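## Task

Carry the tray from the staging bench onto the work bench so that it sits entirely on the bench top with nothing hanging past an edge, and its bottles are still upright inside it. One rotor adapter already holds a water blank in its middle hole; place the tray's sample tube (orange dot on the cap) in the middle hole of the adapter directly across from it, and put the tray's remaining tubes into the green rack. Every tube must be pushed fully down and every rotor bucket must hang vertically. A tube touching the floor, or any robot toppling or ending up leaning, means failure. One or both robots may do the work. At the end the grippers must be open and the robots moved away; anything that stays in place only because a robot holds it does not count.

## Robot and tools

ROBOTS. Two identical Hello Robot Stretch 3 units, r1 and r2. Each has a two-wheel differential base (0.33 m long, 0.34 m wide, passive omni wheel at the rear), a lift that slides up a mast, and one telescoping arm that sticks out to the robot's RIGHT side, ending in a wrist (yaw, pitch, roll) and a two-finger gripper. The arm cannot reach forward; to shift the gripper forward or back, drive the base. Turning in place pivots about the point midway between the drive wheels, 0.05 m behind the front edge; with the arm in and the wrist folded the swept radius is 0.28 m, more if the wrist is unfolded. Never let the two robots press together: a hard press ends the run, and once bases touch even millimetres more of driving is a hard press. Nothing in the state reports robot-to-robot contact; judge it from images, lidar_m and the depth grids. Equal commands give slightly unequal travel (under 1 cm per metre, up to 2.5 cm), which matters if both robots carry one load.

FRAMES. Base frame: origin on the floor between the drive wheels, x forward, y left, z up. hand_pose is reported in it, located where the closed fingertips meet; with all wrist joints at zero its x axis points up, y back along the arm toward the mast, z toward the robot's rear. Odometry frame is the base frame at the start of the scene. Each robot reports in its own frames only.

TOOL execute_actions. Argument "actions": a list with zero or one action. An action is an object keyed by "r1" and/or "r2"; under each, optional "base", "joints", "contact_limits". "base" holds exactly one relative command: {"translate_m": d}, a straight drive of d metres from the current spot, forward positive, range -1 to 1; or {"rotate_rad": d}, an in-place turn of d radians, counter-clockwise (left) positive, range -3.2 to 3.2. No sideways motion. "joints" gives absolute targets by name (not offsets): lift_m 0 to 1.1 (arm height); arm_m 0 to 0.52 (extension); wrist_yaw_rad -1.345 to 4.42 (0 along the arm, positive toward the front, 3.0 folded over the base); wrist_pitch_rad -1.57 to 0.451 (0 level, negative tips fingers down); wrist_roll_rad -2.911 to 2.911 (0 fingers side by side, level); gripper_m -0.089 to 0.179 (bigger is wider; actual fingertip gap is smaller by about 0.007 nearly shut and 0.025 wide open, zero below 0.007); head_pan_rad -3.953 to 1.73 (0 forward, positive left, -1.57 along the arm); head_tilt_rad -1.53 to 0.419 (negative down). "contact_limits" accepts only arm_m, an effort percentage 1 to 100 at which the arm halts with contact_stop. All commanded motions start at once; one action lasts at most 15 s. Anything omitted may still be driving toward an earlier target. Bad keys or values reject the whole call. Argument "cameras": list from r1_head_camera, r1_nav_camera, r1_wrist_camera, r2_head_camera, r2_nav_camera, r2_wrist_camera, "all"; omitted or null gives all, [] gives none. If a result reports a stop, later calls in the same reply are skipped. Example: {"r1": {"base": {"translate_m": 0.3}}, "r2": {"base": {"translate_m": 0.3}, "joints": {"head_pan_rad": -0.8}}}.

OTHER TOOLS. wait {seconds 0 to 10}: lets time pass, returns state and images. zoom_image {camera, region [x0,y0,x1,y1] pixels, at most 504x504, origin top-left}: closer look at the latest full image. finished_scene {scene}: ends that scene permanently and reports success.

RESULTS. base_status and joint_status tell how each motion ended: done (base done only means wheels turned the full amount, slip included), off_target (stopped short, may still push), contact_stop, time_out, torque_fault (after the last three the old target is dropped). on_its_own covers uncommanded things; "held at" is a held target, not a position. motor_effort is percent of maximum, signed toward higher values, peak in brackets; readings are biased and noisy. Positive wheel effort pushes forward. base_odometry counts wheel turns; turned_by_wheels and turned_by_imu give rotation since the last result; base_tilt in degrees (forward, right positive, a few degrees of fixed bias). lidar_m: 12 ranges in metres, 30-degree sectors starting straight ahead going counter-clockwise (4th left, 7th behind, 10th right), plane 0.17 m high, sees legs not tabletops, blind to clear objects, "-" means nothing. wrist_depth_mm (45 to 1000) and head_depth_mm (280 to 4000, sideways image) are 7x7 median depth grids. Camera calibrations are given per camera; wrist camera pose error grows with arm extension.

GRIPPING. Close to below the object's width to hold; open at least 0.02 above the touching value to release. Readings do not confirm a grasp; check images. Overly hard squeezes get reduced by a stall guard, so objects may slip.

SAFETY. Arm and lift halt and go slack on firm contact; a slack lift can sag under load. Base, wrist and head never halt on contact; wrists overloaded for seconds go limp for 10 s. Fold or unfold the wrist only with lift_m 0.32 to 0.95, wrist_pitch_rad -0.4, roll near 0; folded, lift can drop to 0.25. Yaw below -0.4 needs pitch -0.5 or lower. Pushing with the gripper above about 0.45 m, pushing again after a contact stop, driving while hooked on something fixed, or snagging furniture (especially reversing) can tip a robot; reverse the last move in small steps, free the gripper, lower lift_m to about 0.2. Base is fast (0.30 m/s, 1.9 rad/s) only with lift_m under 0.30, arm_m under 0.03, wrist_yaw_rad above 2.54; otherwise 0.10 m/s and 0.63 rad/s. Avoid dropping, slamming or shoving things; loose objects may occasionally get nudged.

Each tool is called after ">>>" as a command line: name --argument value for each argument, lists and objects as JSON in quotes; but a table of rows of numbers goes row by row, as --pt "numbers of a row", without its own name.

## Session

>>> execute_actions --actions '[]'

Scene clock: 0.00 s.
r1.base_odometry: x=+0.000 y=+0.000 heading=+0.000 (m, m, rad; r1's odometry frame)
r1.turned_by_wheels: +0.000 (rad since the last result)
r1.turned_by_imu: +0.000 (rad since the last result)
r1.base_tilt: forward=-0.7 right=-0.2 (deg)
r1.lidar_m: 1.30 2.73 2.60 1.40 2.52 1.27 1.28 4.26 1.65 1.11 1.02 1.04
r1.head_depth_mm: 1159 1148 1136 1130 1125 1112 1108 / 1284 1268 1260 1249 1240 1226 1220 / 1435 1426 1410 1407 1378 1366 1358 / 1642 1622 1602 1592 1574 1557 1542 / 1829 1877 1850 1843 1810 1789 1769 / 1916 2209 2185 2160 2118 2099 2027 / 1936 2609 2685 2644 2613 2538 2307
r1.base_status: not commanded
r1.joint_positions: lift_m=+0.572 arm_m=-0.001 wrist_yaw_rad=+3.135 wrist_pitch_rad=-0.323 wrist_roll_rad=+0.009 gripper_m=+0.037 head_pan_rad=+0.001 head_tilt_rad=-0.014
r1.joint_status: not commanded
r1.motor_effort: left_wheel=+0 right_wheel=+0 lift_m=+24 arm_m=+0 wrist_yaw_rad=+0 wrist_pitch_rad=+7 wrist_roll_rad=+1 gripper_m=+0 head_pan_rad=+0 head_tilt_rad=+1 (%)
r1.hand_pose: x=-0.0196 y=+0.0913 z=+0.6069 quat_wxyz=(+0.117, +0.701, +0.111, +0.695) (m; r1's base frame)
r1.wrist_depth_mm: - - - - - - - / - - - - - - - / - - - - - - - / - - - - - - - / - - - - - - - / 980 988 979 998 - 988 961 / 814 807 - 820 776 814 794
r2.base_odometry: x=+0.000 y=+0.000 heading=+0.000 (m, m, rad; r2's odometry frame)
r2.turned_by_wheels: +0.000 (rad since the last result)
r2.turned_by_imu: +0.000 (rad since the last result)
r2.base_tilt: forward=+0.8 right=-0.8 (deg)
r2.lidar_m: 2.41 1.90 1.28 1.19 1.21 1.54 3.36 1.37 1.17 2.40 1.77 1.27
r2.head_depth_mm: 1968 2550 - - 3085 2525 2279 / 1949 2517 - - 2835 2830 2337 / 1939 2669 - - - 3646 2410 / 1923 2819 - - - 3719 2426 / 1919 2797 - - - 3767 2451 / 1916 2772 - - - 3796 2477 / 1892 2744 - - - 3869 2491
r2.base_status: not commanded
r2.joint_positions: lift_m=+0.341 arm_m=-0.001 wrist_yaw_rad=+2.997 wrist_pitch_rad=-0.488 wrist_roll_rad=+0.019 gripper_m=+0.037 head_pan_rad=+0.000 head_tilt_rad=-0.001
r2.joint_status: not commanded
r2.motor_effort: left_wheel=-1 right_wheel=+0 lift_m=+35 arm_m=+1 wrist_yaw_rad=+0 wrist_pitch_rad=+6 wrist_roll_rad=+0 gripper_m=+0 head_pan_rad=+1 head_tilt_rad=+1 (%)
r2.hand_pose: x=+0.0098 y=+0.0687 z=+0.3386 quat_wxyz=(+0.222, +0.703, +0.119, +0.665) (m; r2's base frame)
r2.wrist_depth_mm: - - - - - - - / - - - - - - - / 954 975 945 943 918 930 941 / 787 766 738 754 737 778 744 / 658 640 - 635 656 634 624 / 561 551 - 566 - 537 544 / 487 - - - 480 472 477
pictures: r1_head_camera (sideways: a quarter turn clockwise sets it upright), r1_nav_camera (sideways: a quarter turn counterclockwise sets it upright), r1_wrist_camera, r2_head_camera (sideways: a quarter turn clockwise sets it upright), r2_nav_camera (sideways: a quarter turn counterclockwise sets it upright), r2_wrist_camera
camera_calibration (this result's frames):
r1_head_camera: T_world_to_cam=[[0.00196746, -0.0416451, -0.999131, 1.32564], [0.0247269, 0.998829, -0.0415838, 0.0553673], [0.999692, -0.0246236, 0.00299492, -0.0487287], [0, 0, 0, 1]] pos_world=[0.0447365, -0.00129598, 1.32693]
r1_nav_camera: T_world_to_cam=[[0.00902733, -0.0135224, 0.999868, -1.262], [0.0337063, -0.999336, -0.0138196, 0.0697909], [0.999391, 0.0338266, -0.00856555, -0.0342685], [0, 0, 0, 1]] pos_world=[0.0432877, 0.0538385, 1.26251]
r1_wrist_camera: T_world_to_cam=[[0.999561, -0.000466273, -0.0296306, 0.0433666], [-0.026589, -0.455603, -0.889786, 0.615717], [-0.0130849, 0.890183, -0.455415, 0.354086], [0, 0, 0, 1]] pos_world=[-0.0223431, -0.0346589, 0.710397]
r2_head_camera: T_world_to_cam=[[0.0297017, 0.0286686, -0.999148, 1.31408], [0.0214577, 0.99934, 0.029312, -0.0363516], [0.999328, -0.0223101, 0.0290669, -0.0911361], [0, 0, 0, 1]] pos_world=[0.0528246, -0.00337836, 1.31667]
r2_nav_camera: T_world_to_cam=[[-0.034775, 0.021401, 0.999166, -1.26191], [0.0318074, -0.999241, 0.0225096, 0.0219259], [0.998889, 0.0325637, 0.0340679, -0.0905775], [0, 0, 0, 1]] pos_world=[0.0458966, 0.0518649, 1.26345]
r2_wrist_camera: T_world_to_cam=[[0.990071, -0.139368, -0.018353, 0.00459421], [-0.0979114, -0.590027, -0.801425, 0.349327], [0.100864, 0.795264, -0.597814, 0.312825], [0, 0, 0, 1]] pos_world=[-0.00189833, -0.0420264, 0.467055]
Images, in order (width x height): r1_head_camera 896x504, r1_nav_camera 672x504, r1_wrist_camera 644x364, r2_head_camera 896x504, r2_nav_camera 672x504, r2_wrist_camera 644x364.

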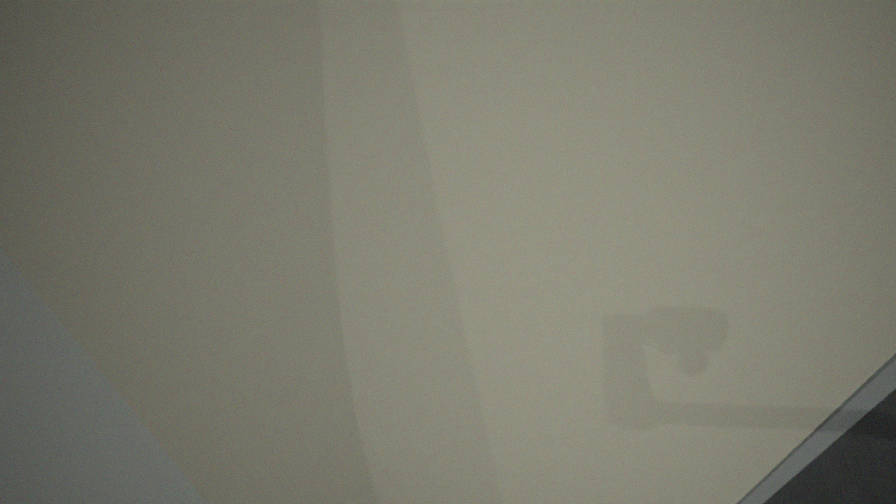

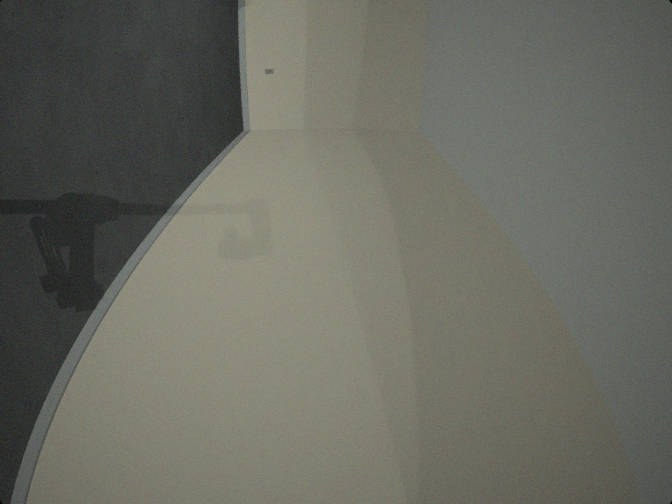

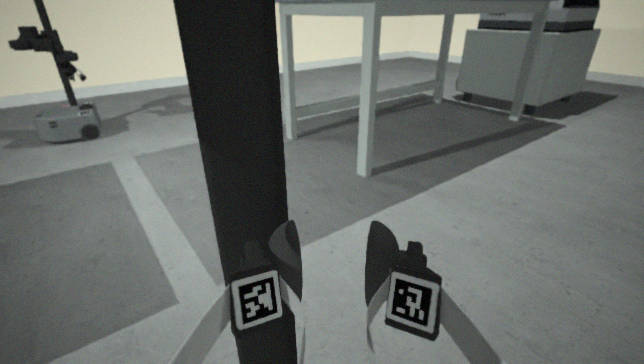

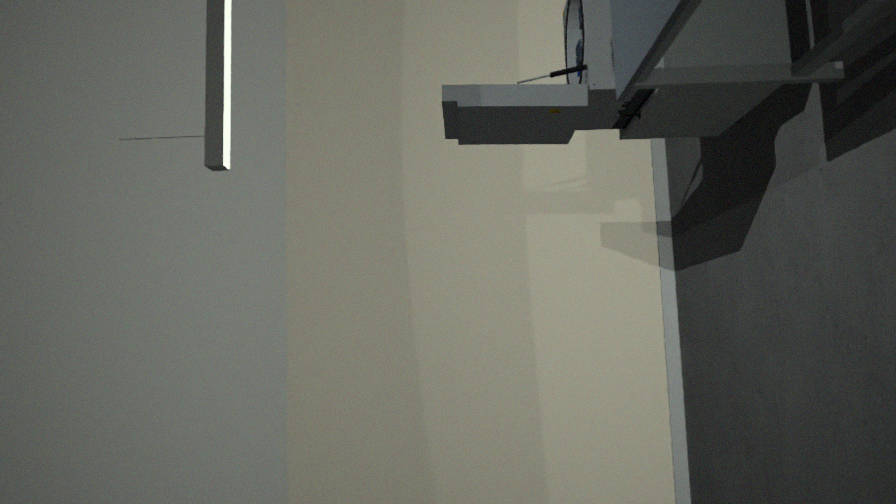

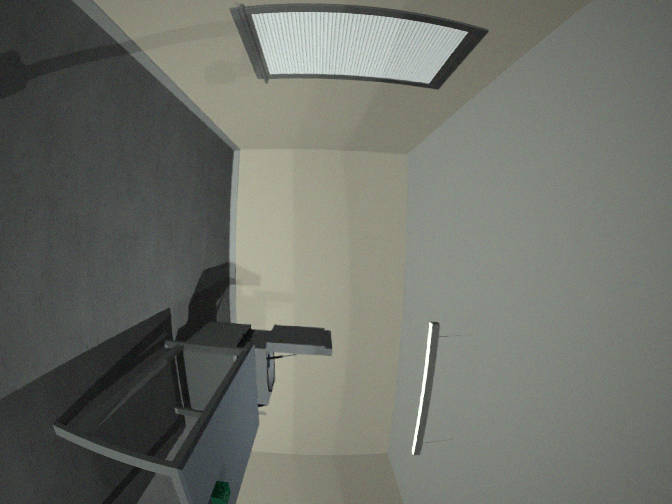

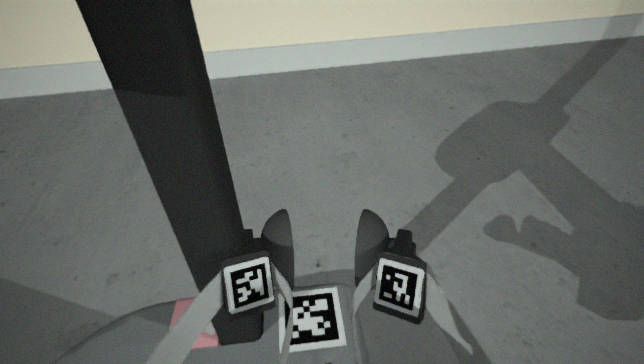

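>>> execute_actions --actions '[{"r1":{"base":{"rotate_rad":-2.51},"joints":{"lift_m":0.27,"wrist_pitch_rad":-0.45,"head_pan_rad":-0.6,"head_tilt_rad":-0.5}},"r2":{"base":{"rotate_rad":-3.04},"joints":{"lift_m":0.27,"head_pan_rad":0.6,"head_tilt_rad":-0.5}}}]' --cameras '["r1_head_camera","r1_nav_camera","r2_nav_camera","r2_head_camera"]'

Scene clock: 6.53 s.
r1.base_odometry: x=+0.000 y=+0.000 heading=-2.510 (m, m, rad; r1's odometry frame)
r1.turned_by_wheels: -2.510 (rad since the last result)
r1.turned_by_imu: -2.513 (rad since the last result)
r1.base_tilt: forward=-0.7 right=-0.3 (deg)
r1.lidar_m: 4.26 1.47 1.07 1.02 1.06 1.42 3.66 2.42 1.39 2.40 1.27 2.29
r1.head_depth_mm: 3940 - - 1480 2071 1677 1371 / - - 1904 1380 1886 1605 1374 / - - 1806 2584 2090 1643 1350 / - - 1912 2827 2072 1637 1356 / - - 2322 2866 2072 1632 1342 / - - 3604 2662 2053 1610 1333 / 3764 - - 2792 2036 1613 1327
r1.base_status: done
r1.joint_positions: lift_m=+0.270 arm_m=-0.001 wrist_yaw_rad=+3.135 wrist_pitch_rad=-0.464 wrist_roll_rad=+0.009 gripper_m=+0.037 head_pan_rad=-0.593 head_tilt_rad=-0.494
r1.joint_status: all done
r1.motor_effort: left_wheel=+2(6) right_wheel=-2(5) lift_m=+23(24) arm_m=+0(1) wrist_yaw_rad=+0(0) wrist_pitch_rad=+7(7) wrist_roll_rad=+0(1) gripper_m=+0(0) head_pan_rad=-5(51) head_tilt_rad=-2(22) (%)
r1.hand_pose: x=-0.0197 y=+0.0744 z=+0.2727 quat_wxyz=(+0.166, +0.691, +0.160, +0.685) (m; r1's base frame)
r1.wrist_depth_mm: 934 963 - 962 974 - 960 / - - - - - - - / 866 855 - 868 874 856 848 / 689 689 661 670 689 662 683 / 572 569 561 557 570 559 552 / 480 502 - - - 475 476 / - - - - - 409 410
r2.base_odometry: x=+0.000 y=+0.000 heading=-3.040 (m, m, rad; r2's odometry frame)
r2.turned_by_wheels: -3.040 (rad since the last result)
r2.turned_by_imu: -3.055 (rad since the last result)
r2.base_tilt: forward=+0.6 right=-1.0 (deg)
r2.lidar_m: 4.32 1.23 1.17 2.53 3.74 1.27 4.47 1.70 1.24 1.19 1.23 1.68
r2.head_depth_mm: 3647 - - 2722 2045 1621 1348 / 3837 - 3656 2547 2037 1629 1350 / - - 2303 2746 2048 1623 1351 / - - 1783 2772 1930 1625 1356 / - - 1681 2524 2064 1592 1361 / - - 1782 1306 1860 1515 1362 / - - 1830 1312 2069 1650 1365
r2.base_status: done
r2.joint_positions: lift_m=+0.270 arm_m=-0.001 wrist_yaw_rad=+2.997 wrist_pitch_rad=-0.489 wrist_roll_rad=+0.019 gripper_m=+0.037 head_pan_rad=+0.593 head_tilt_rad=-0.495
r2.joint_status: all done
r2.motor_effort: left_wheel=+2(12) right_wheel=-3(8) lift_m=+21(32) arm_m=+1(1) wrist_yaw_rad=+1(1) wrist_pitch_rad=+6(6) wrist_roll_rad=+0(0) gripper_m=+0(0) head_pan_rad=+4(48) head_tilt_rad=-2(21) (%)
r2.hand_pose: x=+0.0098 y=+0.0686 z=+0.2675 quat_wxyz=(+0.222, +0.703, +0.119, +0.665) (m; r2's base frame)
r2.wrist_depth_mm: - - - - - - - / - - - - - - 996 / 812 805 796 801 784 790 771 / 657 647 638 646 625 631 624 / 546 545 - 559 548 536 527 / 486 - - - - 460 464 / - - - - 400 408 399
pictures: r1_head_camera (sideways: a quarter turn clockwise sets it upright), r1_nav_camera (sideways: a quarter turn counterclockwise sets it upright), r2_head_camera (sideways: a quarter turn clockwise sets it upright), r2_nav_camera (sideways: a quarter turn counterclockwise sets it upright)
camera_calibration (this result's frames):
r1_head_camera: T_world_to_cam=[[-0.404324, 0.222276, -0.887195, 1.18179], [0.561243, 0.826213, -0.0487798, 0.0614341], [0.722169, -0.517655, -0.458809, 0.554036], [0, 0, 0, 1]] pos_world=[0.0432389, -0.0266412, 1.30567]
r1_nav_camera: T_world_to_cam=[[0.381814, -0.273645, 0.8828, -1.11127], [-0.539785, -0.841359, -0.027341, 0.0908796], [0.750234, -0.466083, -0.468952, 0.566472], [0, 0, 0, 1]] pos_world=[0.0483666, 0.036392, 1.24916]
r2_head_camera: T_world_to_cam=[[-0.387136, -0.226327, -0.893813, 1.17887], [-0.5309, 0.847295, 0.0154001, -0.0148558], [0.753838, 0.480487, -0.448175, 0.53154], [0, 0, 0, 1]] pos_world=[0.0477996, 0.0239983, 1.29214]
r2_nav_camera: T_world_to_cam=[[0.355475, 0.265372, 0.896223, -1.12965], [0.590125, -0.807296, 0.00497502, 0.0413572], [0.724838, 0.527115, -0.443576, 0.5328], [0, 0, 0, 1]] pos_world=[-0.00903731, 0.0523174, 1.24855]
Images, in order (width x height): r1_head_camera 896x504, r1_nav_camera 672x504, r2_head_camera 896x504, r2_nav_camera 672x504.

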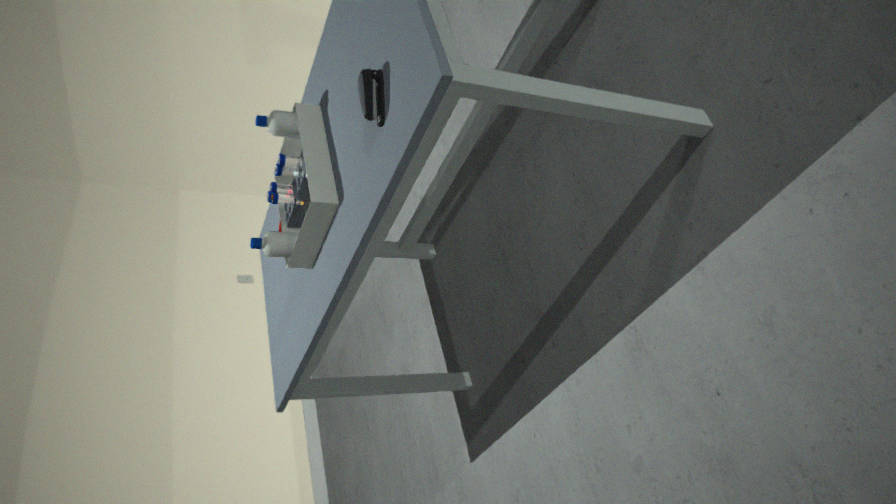

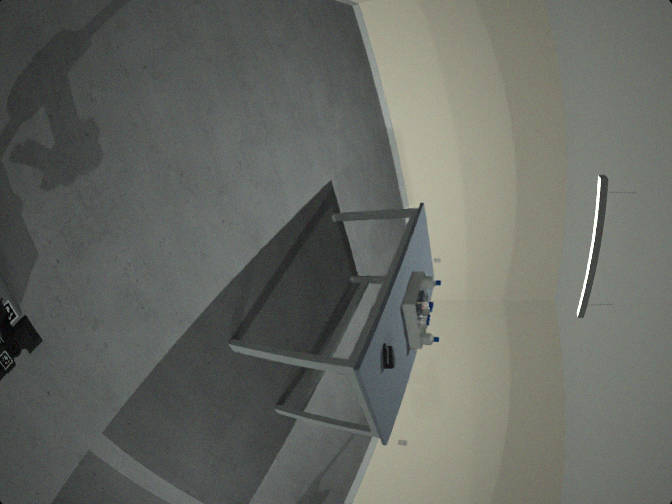

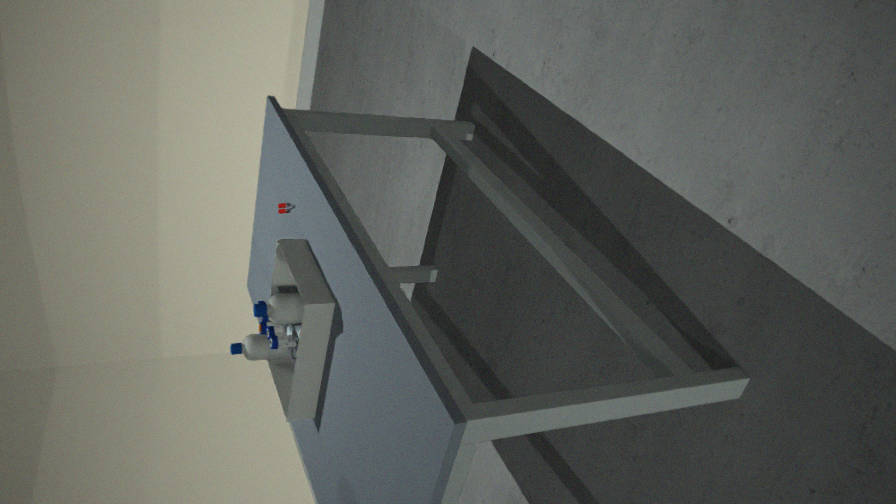

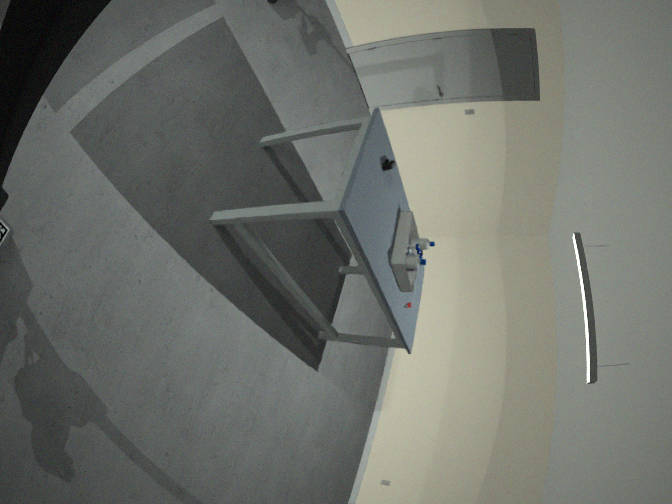

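>>> execute_actions --actions '[{"r1":{"base":{"rotate_rad":-0.376}},"r2":{"base":{"rotate_rad":0.33}}}]' --cameras '[]'

>>> execute_actions --actions '[{"r1":{"base":{"translate_m":1}},"r2":{"base":{"translate_m":1}}}]' --cameras '[]'

>>> execute_actions --actions '[{"r1":{"base":{"translate_m":0.69}},"r2":{"base":{"translate_m":0.54}}}]' --cameras '[]'

>>> execute_actions --actions '[{"r1":{"base":{"rotate_rad":0.376},"joints":{"head_pan_rad":-1.57,"head_tilt_rad":-0.7}},"r2":{"base":{"rotate_rad":2.80},"joints":{"head_pan_rad":-1.57,"head_tilt_rad":-0.7}}}]' --cameras '["r1_head_camera","r2_head_camera"]'

>>> execute_actions --actions '[{"r1":{"joints":{"lift_m":0.9,"wrist_pitch_rad":-0.4}},"r2":{"joints":{"lift_m":0.9,"wrist_pitch_rad":-0.4}}}]' --cameras '[]'

>>> execute_actions --actions '[{"r1":{"joints":{"wrist_yaw_rad":1.57}},"r2":{"joints":{"wrist_yaw_rad":1.57}}}]' --cameras '[]'

>>> execute_actions --actions '[{"r1":{"joints":{"lift_m":1.02,"wrist_pitch_rad":-1.57,"gripper_m":0.07}},"r2":{"joints":{"lift_m":1.02,"wrist_pitch_rad":-1.57,"gripper_m":0.07}}}]' --cameras '[]'

>>> execute_actions --actions '[{"r1":{"joints":{"wrist_yaw_rad":0,"wrist_roll_rad":1.57,"arm_m":0.28}},"r2":{"joints":{"wrist_yaw_rad":0,"wrist_roll_rad":1.57,"arm_m":0.32}}}]' --cameras '["r1_nav_camera","r1_wrist_camera","r2_nav_camera","r2_wrist_camera"]'

Scene clock: 14.17 s.
r1.base_odometry: x=+0.000 y=+0.000 heading=-2.886 (m, m, rad; r1's odometry frame)
r1.turned_by_wheels: -0.376 (rad since the last result)
r1.turned_by_imu: -0.375 (rad since the last result)
r1.base_tilt: forward=-0.8 right=-0.3 (deg)
r1.lidar_m: 2.42 2.75 1.30 1.04 1.03 1.11 1.67 2.76 1.40 1.91 2.43 1.27
r1.head_depth_mm: 3224 3401 3648 2974 2148 1672 1369 / 3414 3614 3820 2933 2111 1651 1358 / 3600 3837 - 2638 2108 1647 1360 / 3806 - 1926 2725 2071 1638 1350 / - - 1894 1415 1902 1627 1348 / - - 1824 2451 2057 1616 1340 / - - 1717 2646 2027 1615 1334
r1.base_status: done
r1.joint_positions: lift_m=+0.270 arm_m=-0.001 wrist_yaw_rad=+3.135 wrist_pitch_rad=-0.464 wrist_roll_rad=+0.009 gripper_m=+0.037 head_pan_rad=-0.593 head_tilt_rad=-0.494
r1.joint_status: not commanded
r1.motor_effort: left_wheel=+0(6) right_wheel=-3(5) lift_m=+22(22) arm_m=-1(2) wrist_yaw_rad=+0(1) wrist_pitch_rad=+7(7) wrist_roll_rad=+1(1) gripper_m=+1(0) head_pan_rad=-5(4) head_tilt_rad=-2(2) (%)
r1.hand_pose: x=-0.0197 y=+0.0744 z=+0.2727 quat_wxyz=(+0.166, +0.691, +0.160, +0.685) (m; r1's base frame)
r1.wrist_depth_mm: 789 844 - - - - - / 825 917 - - - - - / 879 894 - 866 861 857 846 / 682 685 668 681 680 673 658 / 567 563 561 563 559 547 555 / 482 500 - - - 472 475 / - - - - - 409 409
r2.base_odometry: x=+0.000 y=+0.000 heading=-2.710 (m, m, rad; r2's odometry frame)
r2.turned_by_wheels: +0.330 (rad since the last result)
r2.turned_by_imu: +0.331 (rad since the last result)
r2.base_tilt: forward=+0.9 right=-0.9 (deg)
r2.lidar_m: 1.56 1.17 2.54 1.77 1.52 1.95 2.17 1.33 1.19 1.19 1.43 2.69
r2.head_depth_mm: - - 1629 2598 1897 1622 1346 / - - 1647 2480 2041 1626 1348 / - - 1768 1300 1900 1551 1354 / - - 1790 1368 1990 1589 1354 / 3626 - 1805 2662 1995 1641 1360 / 3400 3603 3748 2532 2013 1638 1366 / 3156 3376 3556 2810 2076 1650 1360
r2.base_status: done
r2.joint_positions: lift_m=+0.270 arm_m=-0.001 wrist_yaw_rad=+2.997 wrist_pitch_rad=-0.489 wrist_roll_rad=+0.019 gripper_m=+0.037 head_pan_rad=+0.593 head_tilt_rad=-0.495
r2.joint_status: not commanded
r2.motor_effort: left_wheel=-4(11) right_wheel=+3(10) lift_m=+21(22) arm_m=+1(1) wrist_yaw_rad=+0(1) wrist_pitch_rad=+6(6) wrist_roll_rad=+0(0) gripper_m=+0(0) head_pan_rad=+5(5) head_tilt_rad=-2(2) (%)
r2.hand_pose: x=+0.0098 y=+0.0686 z=+0.2675 quat_wxyz=(+0.222, +0.703, +0.119, +0.665) (m; r2's base frame)
r2.wrist_depth_mm: - - - - - - - / - - - - - - - / 818 814 799 805 790 795 771 / 653 649 651 647 628 638 635 / 546 545 - 555 541 527 522 / 483 - - - - 462 456 / - - - - 398 403 397
pictures: none
No camera images: the call's "cameras" was empty. Leave "cameras" out to get every camera's image.

Scene clock: 19.20 s.
r1.base_odometry: x=-0.967 y=-0.253 heading=-2.886 (m, m, rad; r1's odometry frame)
r1.turned_by_wheels: +0.000 (rad since the last result)
r1.turned_by_imu: +0.006 (rad since the last result)
r1.base_tilt: forward=-0.7 right=-0.2 (deg)
r1.lidar_m: 1.41 3.35 1.79 1.41 1.40 1.53 2.33 1.98 2.27 0.63 1.26 1.37
r1.head_depth_mm: 2900 3063 3272 1235 884 736 1366 / 3071 3236 3457 1211 879 802 1363 / 3214 3447 3678 1127 868 1547 1357 / 3430 3641 3911 1170 877 1630 1353 / 3632 3865 - 1061 928 1630 1340 / 3885 - - 1163 1828 1616 1336 / 3706 3920 - 1152 1959 1611 1327
r1.base_status: done
r1.joint_positions: lift_m=+0.270 arm_m=-0.001 wrist_yaw_rad=+3.135 wrist_pitch_rad=-0.464 wrist_roll_rad=+0.009 gripper_m=+0.037 head_pan_rad=-0.593 head_tilt_rad=-0.495
r1.joint_status: not commanded
r1.motor_effort: left_wheel=+1(6) right_wheel=-2(3) lift_m=+22(22) arm_m=-1(1) wrist_yaw_rad=+0(0) wrist_pitch_rad=+7(7) wrist_roll_rad=+1(0) gripper_m=+1(0) head_pan_rad=-4(4) head_tilt_rad=-2(2) (%)
r1.hand_pose: x=-0.0197 y=+0.0744 z=+0.2727 quat_wxyz=(+0.166, +0.691, +0.160, +0.685) (m; r1's base frame)
r1.wrist_depth_mm: - - - - - - - / - - - - - - - / 872 868 - 877 883 829 834 / 672 678 661 670 675 681 679 / 553 556 558 548 575 558 556 / 483 497 - - - 466 476 / - - - - - 413 405
r2.base_odometry: x=-0.908 y=-0.418 heading=-2.710 (m, m, rad; r2's odometry frame)
r2.turned_by_wheels: +0.000 (rad since the last result)
r2.turned_by_imu: +0.002 (rad since the last result)
r2.base_tilt: forward=+0.7 right=-0.9 (deg)
r2.lidar_m: 0.97 0.60 0.54 0.54 2.24 1.97 2.74 1.69 1.51 1.52 1.83 3.36
r2.head_depth_mm: 3353 3532 3650 1145 1973 1569 1346 / 3651 - - 1148 1843 1625 1291 / 3818 - - 1058 887 1629 1257 / 3524 3748 - 1099 857 1589 1355 / 3270 3506 3679 900 861 781 1361 / 3089 3280 3466 1082 864 707 1358 / 2924 3096 3276 1127 869 686 1331
r2.base_status: done
r2.joint_positions: lift_m=+0.270 arm_m=-0.001 wrist_yaw_rad=+2.997 wrist_pitch_rad=-0.489 wrist_roll_rad=+0.019 gripper_m=+0.037 head_pan_rad=+0.593 head_tilt_rad=-0.495
r2.joint_status: not commanded
r2.motor_effort: left_wheel=-4(9) right_wheel=+3(10) lift_m=+21(21) arm_m=+1(1) wrist_yaw_rad=+0(1) wrist_pitch_rad=+6(6) wrist_roll_rad=+0(0) gripper_m=+0(0) head_pan_rad=+5(5) head_tilt_rad=-2(2) (%)
r2.hand_pose: x=+0.0098 y=+0.0686 z=+0.2675 quat_wxyz=(+0.222, +0.703, +0.119, +0.665) (m; r2's base frame)
r2.wrist_depth_mm: - - - - - - - / - - - 630 604 583 546 / 822 786 792 748 795 735 757 / 661 644 645 645 648 638 631 / 554 539 - 552 547 529 528 / 484 - - - - 461 453 / - - - - 399 401 402
pictures: none
No camera images: the call's "cameras" was empty. Leave "cameras" out to get every camera's image.

Scene clock: 23.13 s.
r1.base_odometry: x=-1.635 y=-0.428 heading=-2.886 (m, m, rad; r1's odometry frame)
r1.turned_by_wheels: +0.000 (rad since the last result)
r1.turned_by_imu: +0.004 (rad since the last result)
r1.base_tilt: forward=-0.8 right=-0.3 (deg)
r1.lidar_m: 0.72 2.72 2.12 1.66 1.66 1.83 2.78 2.55 0.83 1.01 1.00 1.08
r1.head_depth_mm: 2657 2817 3031 2994 885 612 568 / 2805 2974 3229 2914 879 686 565 / 2975 3180 3430 1202 869 682 561 / 3147 3400 3646 1190 866 679 559 / 3346 3596 3921 1183 860 673 601 / 3346 3538 3753 2803 853 670 1276 / 2966 3153 3378 2785 845 689 1294
r1.base_status: done
r1.joint_positions: lift_m=+0.270 arm_m=-0.001 wrist_yaw_rad=+3.135 wrist_pitch_rad=-0.464 wrist_roll_rad=+0.009 gripper_m=+0.037 head_pan_rad=-0.593 head_tilt_rad=-0.495
r1.joint_status: not commanded
r1.motor_effort: left_wheel=+0(7) right_wheel=-2(3) lift_m=+23(22) arm_m=+0(1) wrist_yaw_rad=+0(1) wrist_pitch_rad=+7(7) wrist_roll_rad=+1(0) gripper_m=+0(0) head_pan_rad=-4(4) head_tilt_rad=-2(2) (%)
r1.hand_pose: x=-0.0197 y=+0.0744 z=+0.2727 quat_wxyz=(+0.166, +0.691, +0.160, +0.685) (m; r1's base frame)
r1.wrist_depth_mm: - - - - - - - / - - - - - - - / 858 879 - 860 838 818 839 / 693 667 668 662 676 667 653 / 558 557 562 553 570 550 552 / 479 510 - - - 466 468 / - - - - - 411 408
r2.base_odometry: x=-1.399 y=-0.644 heading=-2.710 (m, m, rad; r2's odometry frame)
r2.turned_by_wheels: +0.000 (rad since the last result)
r2.turned_by_imu: +0.001 (rad since the last result)
r2.base_tilt: forward=+0.7 right=-0.8 (deg)
r2.lidar_m: 0.66 0.41 0.36 0.37 0.44 2.44 3.07 1.89 1.69 1.69 2.03 2.85
r2.head_depth_mm: 2846 3031 3216 2717 849 1031 1127 / 3086 3301 3463 2746 850 717 1356 / 3419 3650 3836 1155 853 678 1317 / 3347 3592 3749 1156 858 679 592 / 3131 3354 3526 1165 861 682 565 / 2950 3133 3321 1170 864 664 566 / 2770 2891 3086 2800 866 632 567
r2.base_status: done
r2.joint_positions: lift_m=+0.270 arm_m=-0.001 wrist_yaw_rad=+2.997 wrist_pitch_rad=-0.490 wrist_roll_rad=+0.019 gripper_m=+0.037 head_pan_rad=+0.593 head_tilt_rad=-0.495
r2.joint_status: not commanded
r2.motor_effort: left_wheel=-4(9) right_wheel=+3(10) lift_m=+22(22) arm_m=+1(1) wrist_yaw_rad=+0(0) wrist_pitch_rad=+6(6) wrist_roll_rad=+0(0) gripper_m=+0(1) head_pan_rad=+5(5) head_tilt_rad=-2(2) (%)
r2.hand_pose: x=+0.0098 y=+0.0685 z=+0.2674 quat_wxyz=(+0.222, +0.703, +0.119, +0.665) (m; r2's base frame)
r2.wrist_depth_mm: - - - - - - - / 569 - - - - - - / 635 752 506 483 464 439 420 / 647 649 656 636 638 602 592 / 543 541 - 554 553 530 529 / 489 - - - - 459 460 / - - - - 398 403 402
pictures: none
No camera images: the call's "cameras" was empty. Leave "cameras" out to get every camera's image.

Scene clock: 26.07 s.
r1.base_odometry: x=-1.635 y=-0.428 heading=-2.510 (m, m, rad; r1's odometry frame)
r1.turned_by_wheels: +0.376 (rad since the last result)
r1.turned_by_imu: +0.376 (rad since the last result)
r1.base_tilt: forward=-0.8 right=-0.3 (deg)
r1.lidar_m: 2.72 2.41 1.75 1.66 1.72 2.35 2.56 0.83 1.04 1.00 1.03 0.72
r1.head_depth_mm: 2667 2974 2853 875 700 585 1223 / 2681 2947 1103 806 664 581 1221 / 2650 2955 965 815 662 577 1216 / 2607 2901 1134 798 660 575 1199 / 2639 2951 1120 636 660 572 1203 / 2629 2968 1109 844 678 570 1197 / 2634 2947 1094 835 675 565 1187
r1.base_status: done
r1.joint_positions: lift_m=+0.270 arm_m=-0.001 wrist_yaw_rad=+3.135 wrist_pitch_rad=-0.464 wrist_roll_rad=+0.009 gripper_m=+0.037 head_pan_rad=-1.563 head_tilt_rad=-0.692
r1.joint_status: all done
r1.motor_effort: left_wheel=-1(7) right_wheel=+1(4) lift_m=+22(22) arm_m=-1(1) wrist_yaw_rad=+0(0) wrist_pitch_rad=+7(7) wrist_roll_rad=+1(0) gripper_m=+1(1) head_pan_rad=-5(56) head_tilt_rad=-4(16) (%)
r1.hand_pose: x=-0.0197 y=+0.0744 z=+0.2727 quat_wxyz=(+0.166, +0.691, +0.160, +0.685) (m; r1's base frame)
r1.wrist_depth_mm: - - - - - - - / - - - - - - - / 888 857 - 853 840 835 863 / 675 691 664 675 652 669 655 / 562 564 560 556 571 549 548 / 476 497 - - - 471 474 / - - - - - 415 410
r2.base_odometry: x=-1.399 y=-0.644 heading=+0.090 (m, m, rad; r2's odometry frame)
r2.turned_by_wheels: +2.800 (rad since the last result)
r2.turned_by_imu: +2.812 (rad since the last result)
r2.base_tilt: forward=+0.6 right=-0.9 (deg)
r2.lidar_m: 2.44 2.43 1.75 1.69 1.74 2.36 2.86 0.52 0.38 0.36 0.38 0.51
r2.head_depth_mm: 2672 2980 1073 829 661 585 1203 / 2652 2991 955 790 662 574 1209 / 2653 2933 955 785 665 574 1204 / 2581 2872 969 780 662 576 1213 / 2596 2903 1044 630 658 577 1212 / 2608 2891 1093 844 686 578 1217 / 2609 2869 1097 845 688 579 1195
r2.base_status: done
r2.joint_positions: lift_m=+0.270 arm_m=-0.001 wrist_yaw_rad=+2.997 wrist_pitch_rad=-0.490 wrist_roll_rad=+0.019 gripper_m=+0.037 head_pan_rad=-1.563 head_tilt_rad=-0.692
r2.joint_status: all done
r2.motor_effort: left_wheel=-4(11) right_wheel=+3(13) lift_m=+21(22) arm_m=+1(0) wrist_yaw_rad=+0(0) wrist_pitch_rad=+6(6) wrist_roll_rad=+0(0) gripper_m=+0(0) head_pan_rad=-4(55) head_tilt_rad=-4(15) (%)
r2.hand_pose: x=+0.0098 y=+0.0685 z=+0.2674 quat_wxyz=(+0.222, +0.703, +0.119, +0.665) (m; r2's base frame)
r2.wrist_depth_mm: - - - - - - - / - - - - - - - / 815 815 806 804 790 792 757 / 654 644 645 645 621 625 623 / 549 544 - 556 551 538 522 / 483 - - - - 459 452 / - - - - 398 404 404
pictures: r1_head_camera (sideways: a quarter turn clockwise sets it upright), r2_head_camera (sideways: a quarter turn clockwise sets it upright)
camera_calibration (this result's frames):
r1_head_camera: T_world_to_cam=[[-0.0466508, 0.624426, -0.779689, 1.03943], [0.998723, 0.0139951, -0.0485479, 0.0584511], [-0.0194028, -0.780958, -0.624281, 0.773848], [0, 0, 0, 1]] pos_world=[0.0051287, -0.0455236, 1.29637]
r2_head_camera: T_world_to_cam=[[0.0238994, 0.614114, -0.788855, 1.0395], [0.999575, -0.0278606, 0.00859428, -0.0153283], [-0.0167001, -0.788725, -0.614519, 0.752665], [0, 0, 0, 1]] pos_world=[0.00304796, -0.0451524, 1.28267]
Images, in order (width x height): r1_head_camera 896x504, r2_head_camera 896x504.

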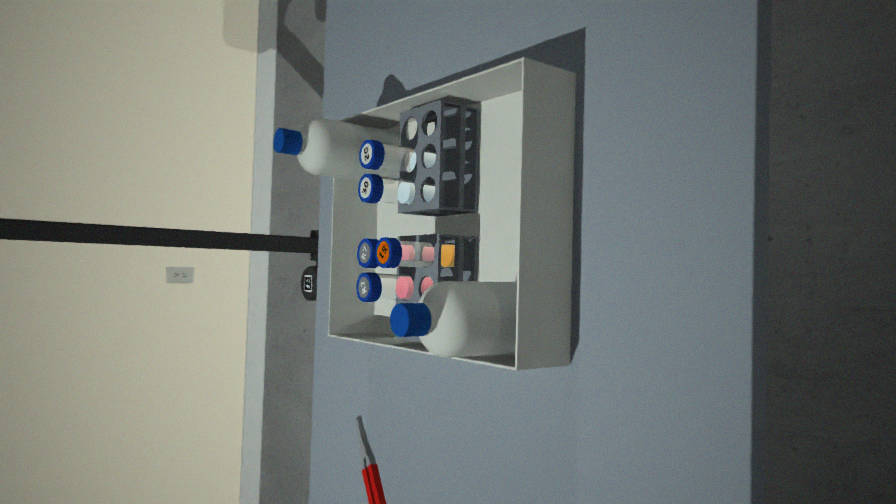

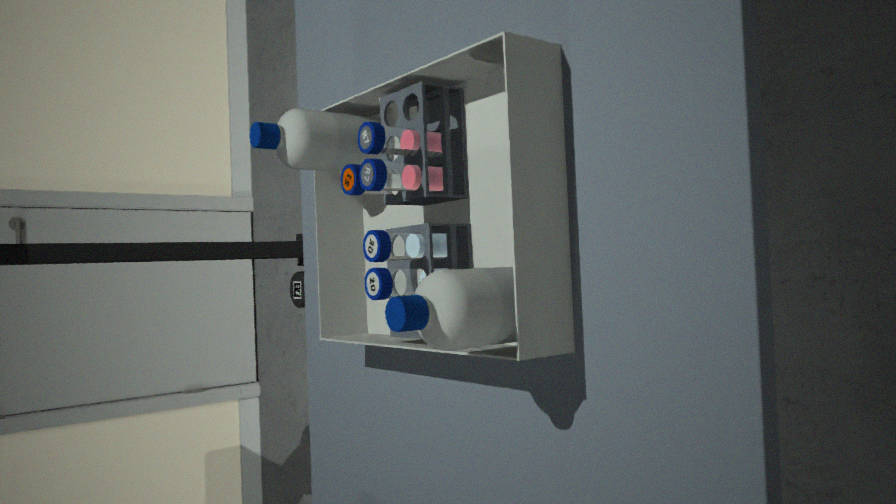

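Scene clock: 32.63 s.
r1.base_odometry: x=-1.635 y=-0.428 heading=-2.510 (m, m, rad; r1's odometry frame)
r1.turned_by_wheels: +0.000 (rad since the last result)
r1.turned_by_imu: +0.000 (rad since the last result)
r1.base_tilt: forward=-0.7 right=-0.3 (deg)
r1.lidar_m: 2.72 2.42 1.75 1.66 1.71 2.35 2.55 0.83 1.04 1.00 1.04 0.72
r1.head_depth_mm: 2650 2968 2843 878 698 - - / 2652 2968 1104 807 665 - - / 2600 2947 968 818 662 607 - / 1217 2896 1127 799 662 602 - / 2615 2963 1123 636 660 599 - / 2675 2955 1105 843 679 584 - / 2636 2944 1095 836 675 566 1188
r1.base_status: not commanded
r1.joint_positions: lift_m=+0.900 arm_m=-0.001 wrist_yaw_rad=+3.135 wrist_pitch_rad=-0.419 wrist_roll_rad=+0.009 gripper_m=+0.037 head_pan_rad=-1.563 head_tilt_rad=-0.692
r1.joint_status: all done
r1.motor_effort: left_wheel=-2(3) right_wheel=+2(1) lift_m=+26(27) arm_m=+0(1) wrist_yaw_rad=+0(0) wrist_pitch_rad=+10(11) wrist_roll_rad=+0(0) gripper_m=+1(1) head_pan_rad=-5(5) head_tilt_rad=-3(3) (%)
r1.hand_pose: x=-0.0197 y=+0.0802 z=+0.9122 quat_wxyz=(+0.151, +0.695, +0.144, +0.688) (m; r1's base frame)
r1.wrist_depth_mm: - - - - - - - / - - - - - - - / - - - - - - - / - - - - - - - / - - - - - - - / - - - - - - - / - - - - - - -
r2.base_odometry: x=-1.399 y=-0.644 heading=+0.090 (m, m, rad; r2's odometry frame)
r2.turned_by_wheels: +0.000 (rad since the last result)
r2.turned_by_imu: +0.000 (rad since the last result)
r2.base_tilt: forward=+0.7 right=-0.9 (deg)
r2.lidar_m: 2.44 2.43 1.76 1.69 1.74 2.36 2.85 0.52 0.38 0.36 0.37 0.51
r2.head_depth_mm: 2668 2981 1072 832 679 - - / 2655 2947 956 791 662 - - / 2578 2926 953 786 663 609 - / 1152 2878 969 783 661 603 - / 2604 2901 1046 630 658 611 - / 2604 2921 1095 844 685 583 1191 / 2610 2895 1095 843 686 579 1194
r2.base_status: not commanded
r2.joint_positions: lift_m=+0.899 arm_m=-0.001 wrist_yaw_rad=+2.997 wrist_pitch_rad=-0.421 wrist_roll_rad=+0.019 gripper_m=+0.037 head_pan_rad=-1.563 head_tilt_rad=-0.692
r2.joint_status: all done
r2.motor_effort: left_wheel=-4(3) right_wheel=+3(2) lift_m=+45(48) arm_m=+1(0) wrist_yaw_rad=+1(1) wrist_pitch_rad=+9(10) wrist_roll_rad=+0(0) gripper_m=+0(1) head_pan_rad=-4(4) head_tilt_rad=-4(3) (%)
r2.hand_pose: x=+0.0111 y=+0.0776 z=+0.9115 quat_wxyz=(+0.199, +0.706, +0.096, +0.672) (m; r2's base frame)
r2.wrist_depth_mm: - - - - - - - / - - - - - - - / - - - - - - - / - - - - - - - / - - - - - - - / - - - - - - - / - - - - - - -
pictures: none
No camera images: the call's "cameras" was empty. Leave "cameras" out to get every camera's image.

Scene clock: 34.43 s.
r1.base_odometry: x=-1.635 y=-0.428 heading=-2.510 (m, m, rad; r1's odometry frame)
r1.turned_by_wheels: +0.000 (rad since the last result)
r1.turned_by_imu: +0.000 (rad since the last result)
r1.base_tilt: forward=-0.7 right=-0.3 (deg)
r1.lidar_m: 2.72 2.42 1.75 1.66 1.72 2.35 2.55 0.83 1.04 1.00 1.04 0.72
r1.head_depth_mm: 2656 2948 2861 880 698 - - / 2655 2934 1106 808 665 - - / 2634 2967 969 817 662 - - / 1221 2916 1129 800 662 575 - / 2611 2939 1120 637 660 572 1256 / 2644 2945 1107 841 677 570 1244 / 2639 2953 1104 835 675 566 -
r1.base_status: not commanded
r1.joint_positions: lift_m=+0.900 arm_m=-0.001 wrist_yaw_rad=+1.572 wrist_pitch_rad=-0.419 wrist_roll_rad=+0.009 gripper_m=+0.037 head_pan_rad=-1.563 head_tilt_rad=-0.692
r1.joint_status: all done
r1.motor_effort: left_wheel=-1(3) right_wheel=+1(1) lift_m=+26(27) arm_m=-1(1) wrist_yaw_rad=-1(1) wrist_pitch_rad=+10(9) wrist_roll_rad=+1(0) gripper_m=+1(0) head_pan_rad=-5(4) head_tilt_rad=-3(4) (%)
r1.hand_pose: x=+0.2029 y=-0.1439 z=+0.9122 quat_wxyz=(+0.592, +0.595, -0.387, +0.383) (m; r1's base frame)
r1.wrist_depth_mm: - - - - - - - / - - - - - - - / - - - - - 625 638 / - - - - - 491 488 / - - - - - 394 387 / - - - - - 354 327 / - - - - - - 284
r2.base_odometry: x=-1.399 y=-0.644 heading=+0.090 (m, m, rad; r2's odometry frame)
r2.turned_by_wheels: +0.000 (rad since the last result)
r2.turned_by_imu: +0.000 (rad since the last result)
r2.base_tilt: forward=+0.7 right=-0.8 (deg)
r2.lidar_m: 2.44 2.43 1.76 1.68 1.75 2.36 2.85 0.52 0.38 0.36 0.37 0.51
r2.head_depth_mm: 2651 2958 1074 831 679 - - / 2685 2958 956 788 669 - - / 2557 2964 958 786 665 - - / 1066 2882 971 782 661 576 1261 / 2606 2922 1047 630 657 577 1259 / 2606 2921 1091 842 684 577 - / 2600 2901 1096 845 687 579 -
r2.base_status: not commanded
r2.joint_positions: lift_m=+0.899 arm_m=-0.001 wrist_yaw_rad=+1.572 wrist_pitch_rad=-0.421 wrist_roll_rad=+0.019 gripper_m=+0.037 head_pan_rad=-1.563 head_tilt_rad=-0.692
r2.joint_status: all done
r2.motor_effort: left_wheel=-4(3) right_wheel=+2(3) lift_m=+46(46) arm_m=+0(1) wrist_yaw_rad=-1(1) wrist_pitch_rad=+9(9) wrist_roll_rad=+0(0) gripper_m=+0(0) head_pan_rad=-4(4) head_tilt_rad=-3(3) (%)
r2.hand_pose: x=+0.2026 y=-0.1440 z=+0.9115 quat_wxyz=(+0.590, +0.597, -0.389, +0.379) (m; r2's base frame)
r2.wrist_depth_mm: - - - - - - - / - - - - - - - / - - - - - 603 591 / - - - - - 472 462 / - - - - 802 394 384 / - - - - - 348 326 / - - - - - - 281
pictures: none
No camera images: the call's "cameras" was empty. Leave "cameras" out to get every camera's image.

Scene clock: 36.37 s.
r1.base_odometry: x=-1.635 y=-0.428 heading=-2.510 (m, m, rad; r1's odometry frame)
r1.turned_by_wheels: +0.000 (rad since the last result)
r1.turned_by_imu: +0.000 (rad since the last result)
r1.base_tilt: forward=-0.7 right=-0.3 (deg)
r1.lidar_m: 2.72 2.42 1.75 1.66 1.71 2.35 2.56 0.83 1.04 1.00 1.04 0.72
r1.head_depth_mm: 2675 2969 2945 - - - - / 2660 2955 2855 - - - - / 2602 2951 1967 - - - - / 2594 2860 1134 800 660 588 1182 / 2647 2943 1118 636 660 593 - / 2673 2960 1108 841 677 583 - / 2654 2961 1099 835 674 567 1191
r1.base_status: not commanded
r1.joint_positions: lift_m=+1.020 arm_m=-0.001 wrist_yaw_rad=+1.572 wrist_pitch_rad=-1.560 wrist_roll_rad=+0.009 gripper_m=+0.070 head_pan_rad=-1.563 head_tilt_rad=-0.692
r1.joint_status: all done
joint sent to its limit — the command would take r1.wrist_pitch_rad past its lower limit, so that joint was sent only as far as its limit.
r1.motor_effort: left_wheel=-1(1) right_wheel=+1(1) lift_m=+26(28) arm_m=+0(1) wrist_yaw_rad=-1(1) wrist_pitch_rad=-3(9) wrist_roll_rad=+0(1) gripper_m=+1(81) head_pan_rad=-5(4) head_tilt_rad=-3(3) (%)
r1.hand_pose: x=-0.0427 y=-0.1443 z=+0.9021 quat_wxyz=(+0.707, +0.707, -0.006, +0.001) (m; r1's base frame)
r1.wrist_depth_mm: - - - - 997 954 274 / - - - - - - 280 / - - - - - - 285 / - - - - - - 291 / - - - - - - 300 / - - - - - 318 307 / - - - - - 315 311
r2.base_odometry: x=-1.399 y=-0.644 heading=+0.090 (m, m, rad; r2's odometry frame)
r2.turned_by_wheels: +0.000 (rad since the last result)
r2.turned_by_imu: +0.000 (rad since the last result)
r2.base_tilt: forward=+0.8 right=-0.8 (deg)
r2.lidar_m: 2.44 2.43 1.75 1.69 1.74 2.36 2.86 0.53 0.38 0.36 0.38 0.51
r2.head_depth_mm: 2660 2941 - - - - - / 2660 2964 1129 - - - - / 2620 2935 2850 - - - 1184 / 1339 2856 1563 773 660 590 - / 2618 2892 1044 631 658 603 - / 2605 2904 1096 840 684 590 1189 / 2586 2865 1091 844 688 579 1195
r2.base_status: not commanded
r2.joint_positions: lift_m=+1.019 arm_m=-0.001 wrist_yaw_rad=+1.571 wrist_pitch_rad=-1.547 wrist_roll_rad=+0.019 gripper_m=+0.070 head_pan_rad=-1.563 head_tilt_rad=-0.692
r2.joint_status: all done
joint sent to its limit — the command would take r2.wrist_pitch_rad past its lower limit, so that joint was sent only as far as its limit.
r2.motor_effort: left_wheel=-3(3) right_wheel=+3(3) lift_m=+45(47) arm_m=+0(0) wrist_yaw_rad=+0(0) wrist_pitch_rad=-2(9) wrist_roll_rad=+0(0) gripper_m=+0(94) head_pan_rad=-4(4) head_tilt_rad=-3(3) (%)
r2.hand_pose: x=-0.0393 y=-0.1443 z=+0.9015 quat_wxyz=(+0.707, +0.707, -0.015, +0.002) (m; r2's base frame)
r2.wrist_depth_mm: - - - - - - 280 / - - - - - - 286 / - - - - - - 296 / - - - - - - 300 / - - - - - - 309 / - - - - - 335 314 / - - - - - 332 325
pictures: none
No camera images: the call's "cameras" was empty. Leave "cameras" out to get every camera's image.

Scene clock: 39.93 s.
r1.base_odometry: x=-1.635 y=-0.428 heading=-2.510 (m, m, rad; r1's odometry frame)
r1.turned_by_wheels: +0.000 (rad since the last result)
r1.turned_by_imu: +0.000 (rad since the last result)
r1.base_tilt: forward=-0.7 right=-0.3 (deg)
r1.lidar_m: 2.71 2.42 1.75 1.66 1.71 2.35 2.56 0.83 1.04 1.00 1.03 0.72
r1.head_depth_mm: 2618 - 1963 875 699 584 1223 / 2575 - 2806 797 675 580 1216 / 757 - - 818 662 579 1211 / 2595 2936 - 798 660 575 1207 / 2617 2960 1124 635 661 573 1202 / 2655 2937 1110 840 677 569 1192 / 2638 2965 1098 832 674 567 1193
r1.base_status: not commanded
r1.joint_positions: lift_m=+1.020 arm_m=+0.280 wrist_yaw_rad=+0.001 wrist_pitch_rad=-1.560 wrist_roll_rad=+1.563 gripper_m=+0.070 head_pan_rad=-1.563 head_tilt_rad=-0.692
r1.joint_status: all done
r1.motor_effort: left_wheel=-1(1) right_wheel=+1(1) lift_m=+26(27) arm_m=+5(5) wrist_yaw_rad=+0(0) wrist_pitch_rad=-3(4) wrist_roll_rad=+4(4) gripper_m=+0(1) head_pan_rad=-4(5) head_tilt_rad=-3(3) (%)
r1.hand_pose: x=-0.0216 y=-0.4029 z=+0.9021 quat_wxyz=(+0.003, +0.003, -0.711, -0.704) (m; r1's base frame)
r1.wrist_depth_mm: 279 276 276 274 277 975 987 / 282 281 284 283 279 - - / 288 287 290 286 286 - - / 297 296 295 292 294 - - / 303 300 300 299 299 - - / 307 243 308 310 304 - - / 179 205 322 312 316 - -
r2.base_odometry: x=-1.399 y=-0.644 heading=+0.090 (m, m, rad; r2's odometry frame)
r2.turned_by_wheels: +0.000 (rad since the last result)
r2.turned_by_imu: +0.000 (rad since the last result)
r2.base_tilt: forward=+0.8 right=-0.8 (deg)
r2.lidar_m: 2.44 2.43 1.76 1.68 1.74 2.36 2.86 0.53 0.38 0.36 0.38 0.51
r2.head_depth_mm: - 3056 1074 829 661 585 1205 / - 3056 1010 790 663 574 1202 / - - 887 786 662 573 1204 / 2498 - - 779 661 575 1211 / 2627 2885 1048 630 658 577 1208 / 2589 2875 1090 842 687 578 1220 / 2622 2878 1099 843 686 579 1192
r2.base_status: not commanded
r2.joint_positions: lift_m=+1.019 arm_m=+0.320 wrist_yaw_rad=+0.000 wrist_pitch_rad=-1.547 wrist_roll_rad=+1.563 gripper_m=+0.070 head_pan_rad=-1.563 head_tilt_rad=-0.692
r2.joint_status: all done
r2.motor_effort: left_wheel=-3(3) right_wheel=+3(3) lift_m=+46(46) arm_m=+4(3) wrist_yaw_rad=+1(2) wrist_pitch_rad=-2(2) wrist_roll_rad=+4(4) gripper_m=+1(1) head_pan_rad=-4(4) head_tilt_rad=-4(3) (%)
r2.hand_pose: x=-0.0215 y=-0.4465 z=+0.9015 quat_wxyz=(+0.003, +0.002, -0.715, -0.699) (m; r2's base frame)
r2.wrist_depth_mm: 283 285 282 283 282 988 - / 289 290 288 288 286 - - / 301 299 297 299 296 - - / 301 306 304 306 303 - - / 286 317 313 314 309 - - / 295 201 - 322 321 - - / 180 176 268 335 329 - -
pictures: r1_nav_camera (sideways: a quarter turn counterclockwise sets it upright), r1_wrist_camera, r2_nav_camera (sideways: a quarter turn counterclockwise sets it upright), r2_wrist_camera
camera_calibration (this result's frames):
r1_nav_camera: T_world_to_cam=[[-0.00869387, -0.633849, 0.773408, -0.966255], [-0.999213, -0.0244219, -0.0312472, 0.09876], [0.0386941, -0.773071, -0.633138, 0.784422], [0, 0, 0, 1]] pos_world=[0.0599293, -0.00363412, 1.24704]
r1_wrist_camera: T_world_to_cam=[[0.00990459, 0.999617, -0.0258312, 0.43199], [0.988966, -0.00597394, 0.148024, -0.0799872], [0.147813, -0.0270123, -0.988646, 1.04344], [0, 0, 0, 1]] pos_world=[-0.0794084, -0.404117, 1.05459]
r2_nav_camera: T_world_to_cam=[[0.0260502, -0.609852, 0.792087, -0.991849], [-0.998935, -0.0460609, -0.00261067, 0.0609266], [0.0380763, -0.791176, -0.610403, 0.754043], [0, 0, 0, 1]] pos_world=[0.0579883, -0.00549434, 1.24606]
r2_wrist_camera: T_world_to_cam=[[-0.0117549, 0.999256, -0.0367213, 0.477491], [0.988526, 0.0171437, 0.150074, -0.0699211], [0.150592, -0.0345359, -0.987993, 1.04449], [0, 0, 0, 1]] pos_world=[-0.08256, -0.439864, 1.05998]
Images, in order (width x height): r1_nav_camera 672x504, r1_wrist_camera 644x364, r2_nav_camera 672x504, r2_wrist_camera 644x364.

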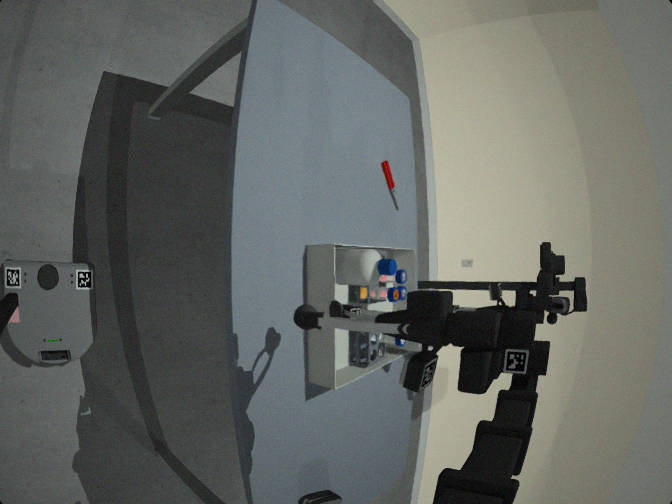

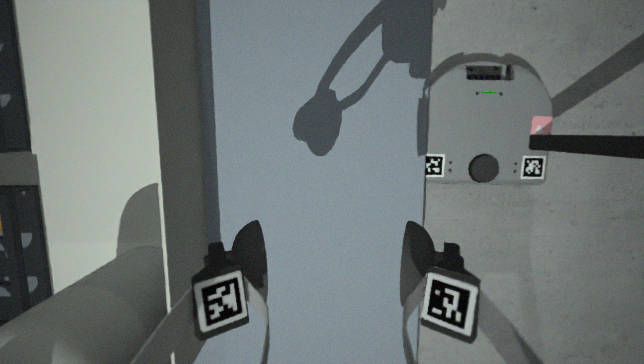

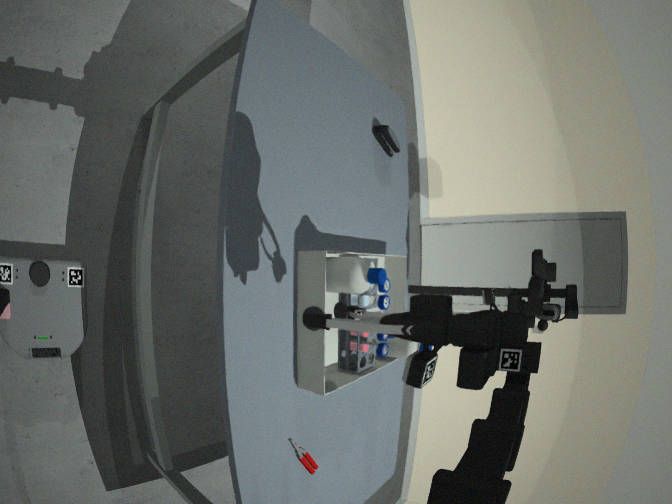

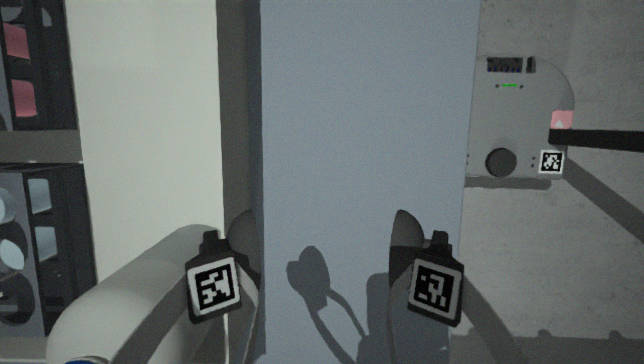

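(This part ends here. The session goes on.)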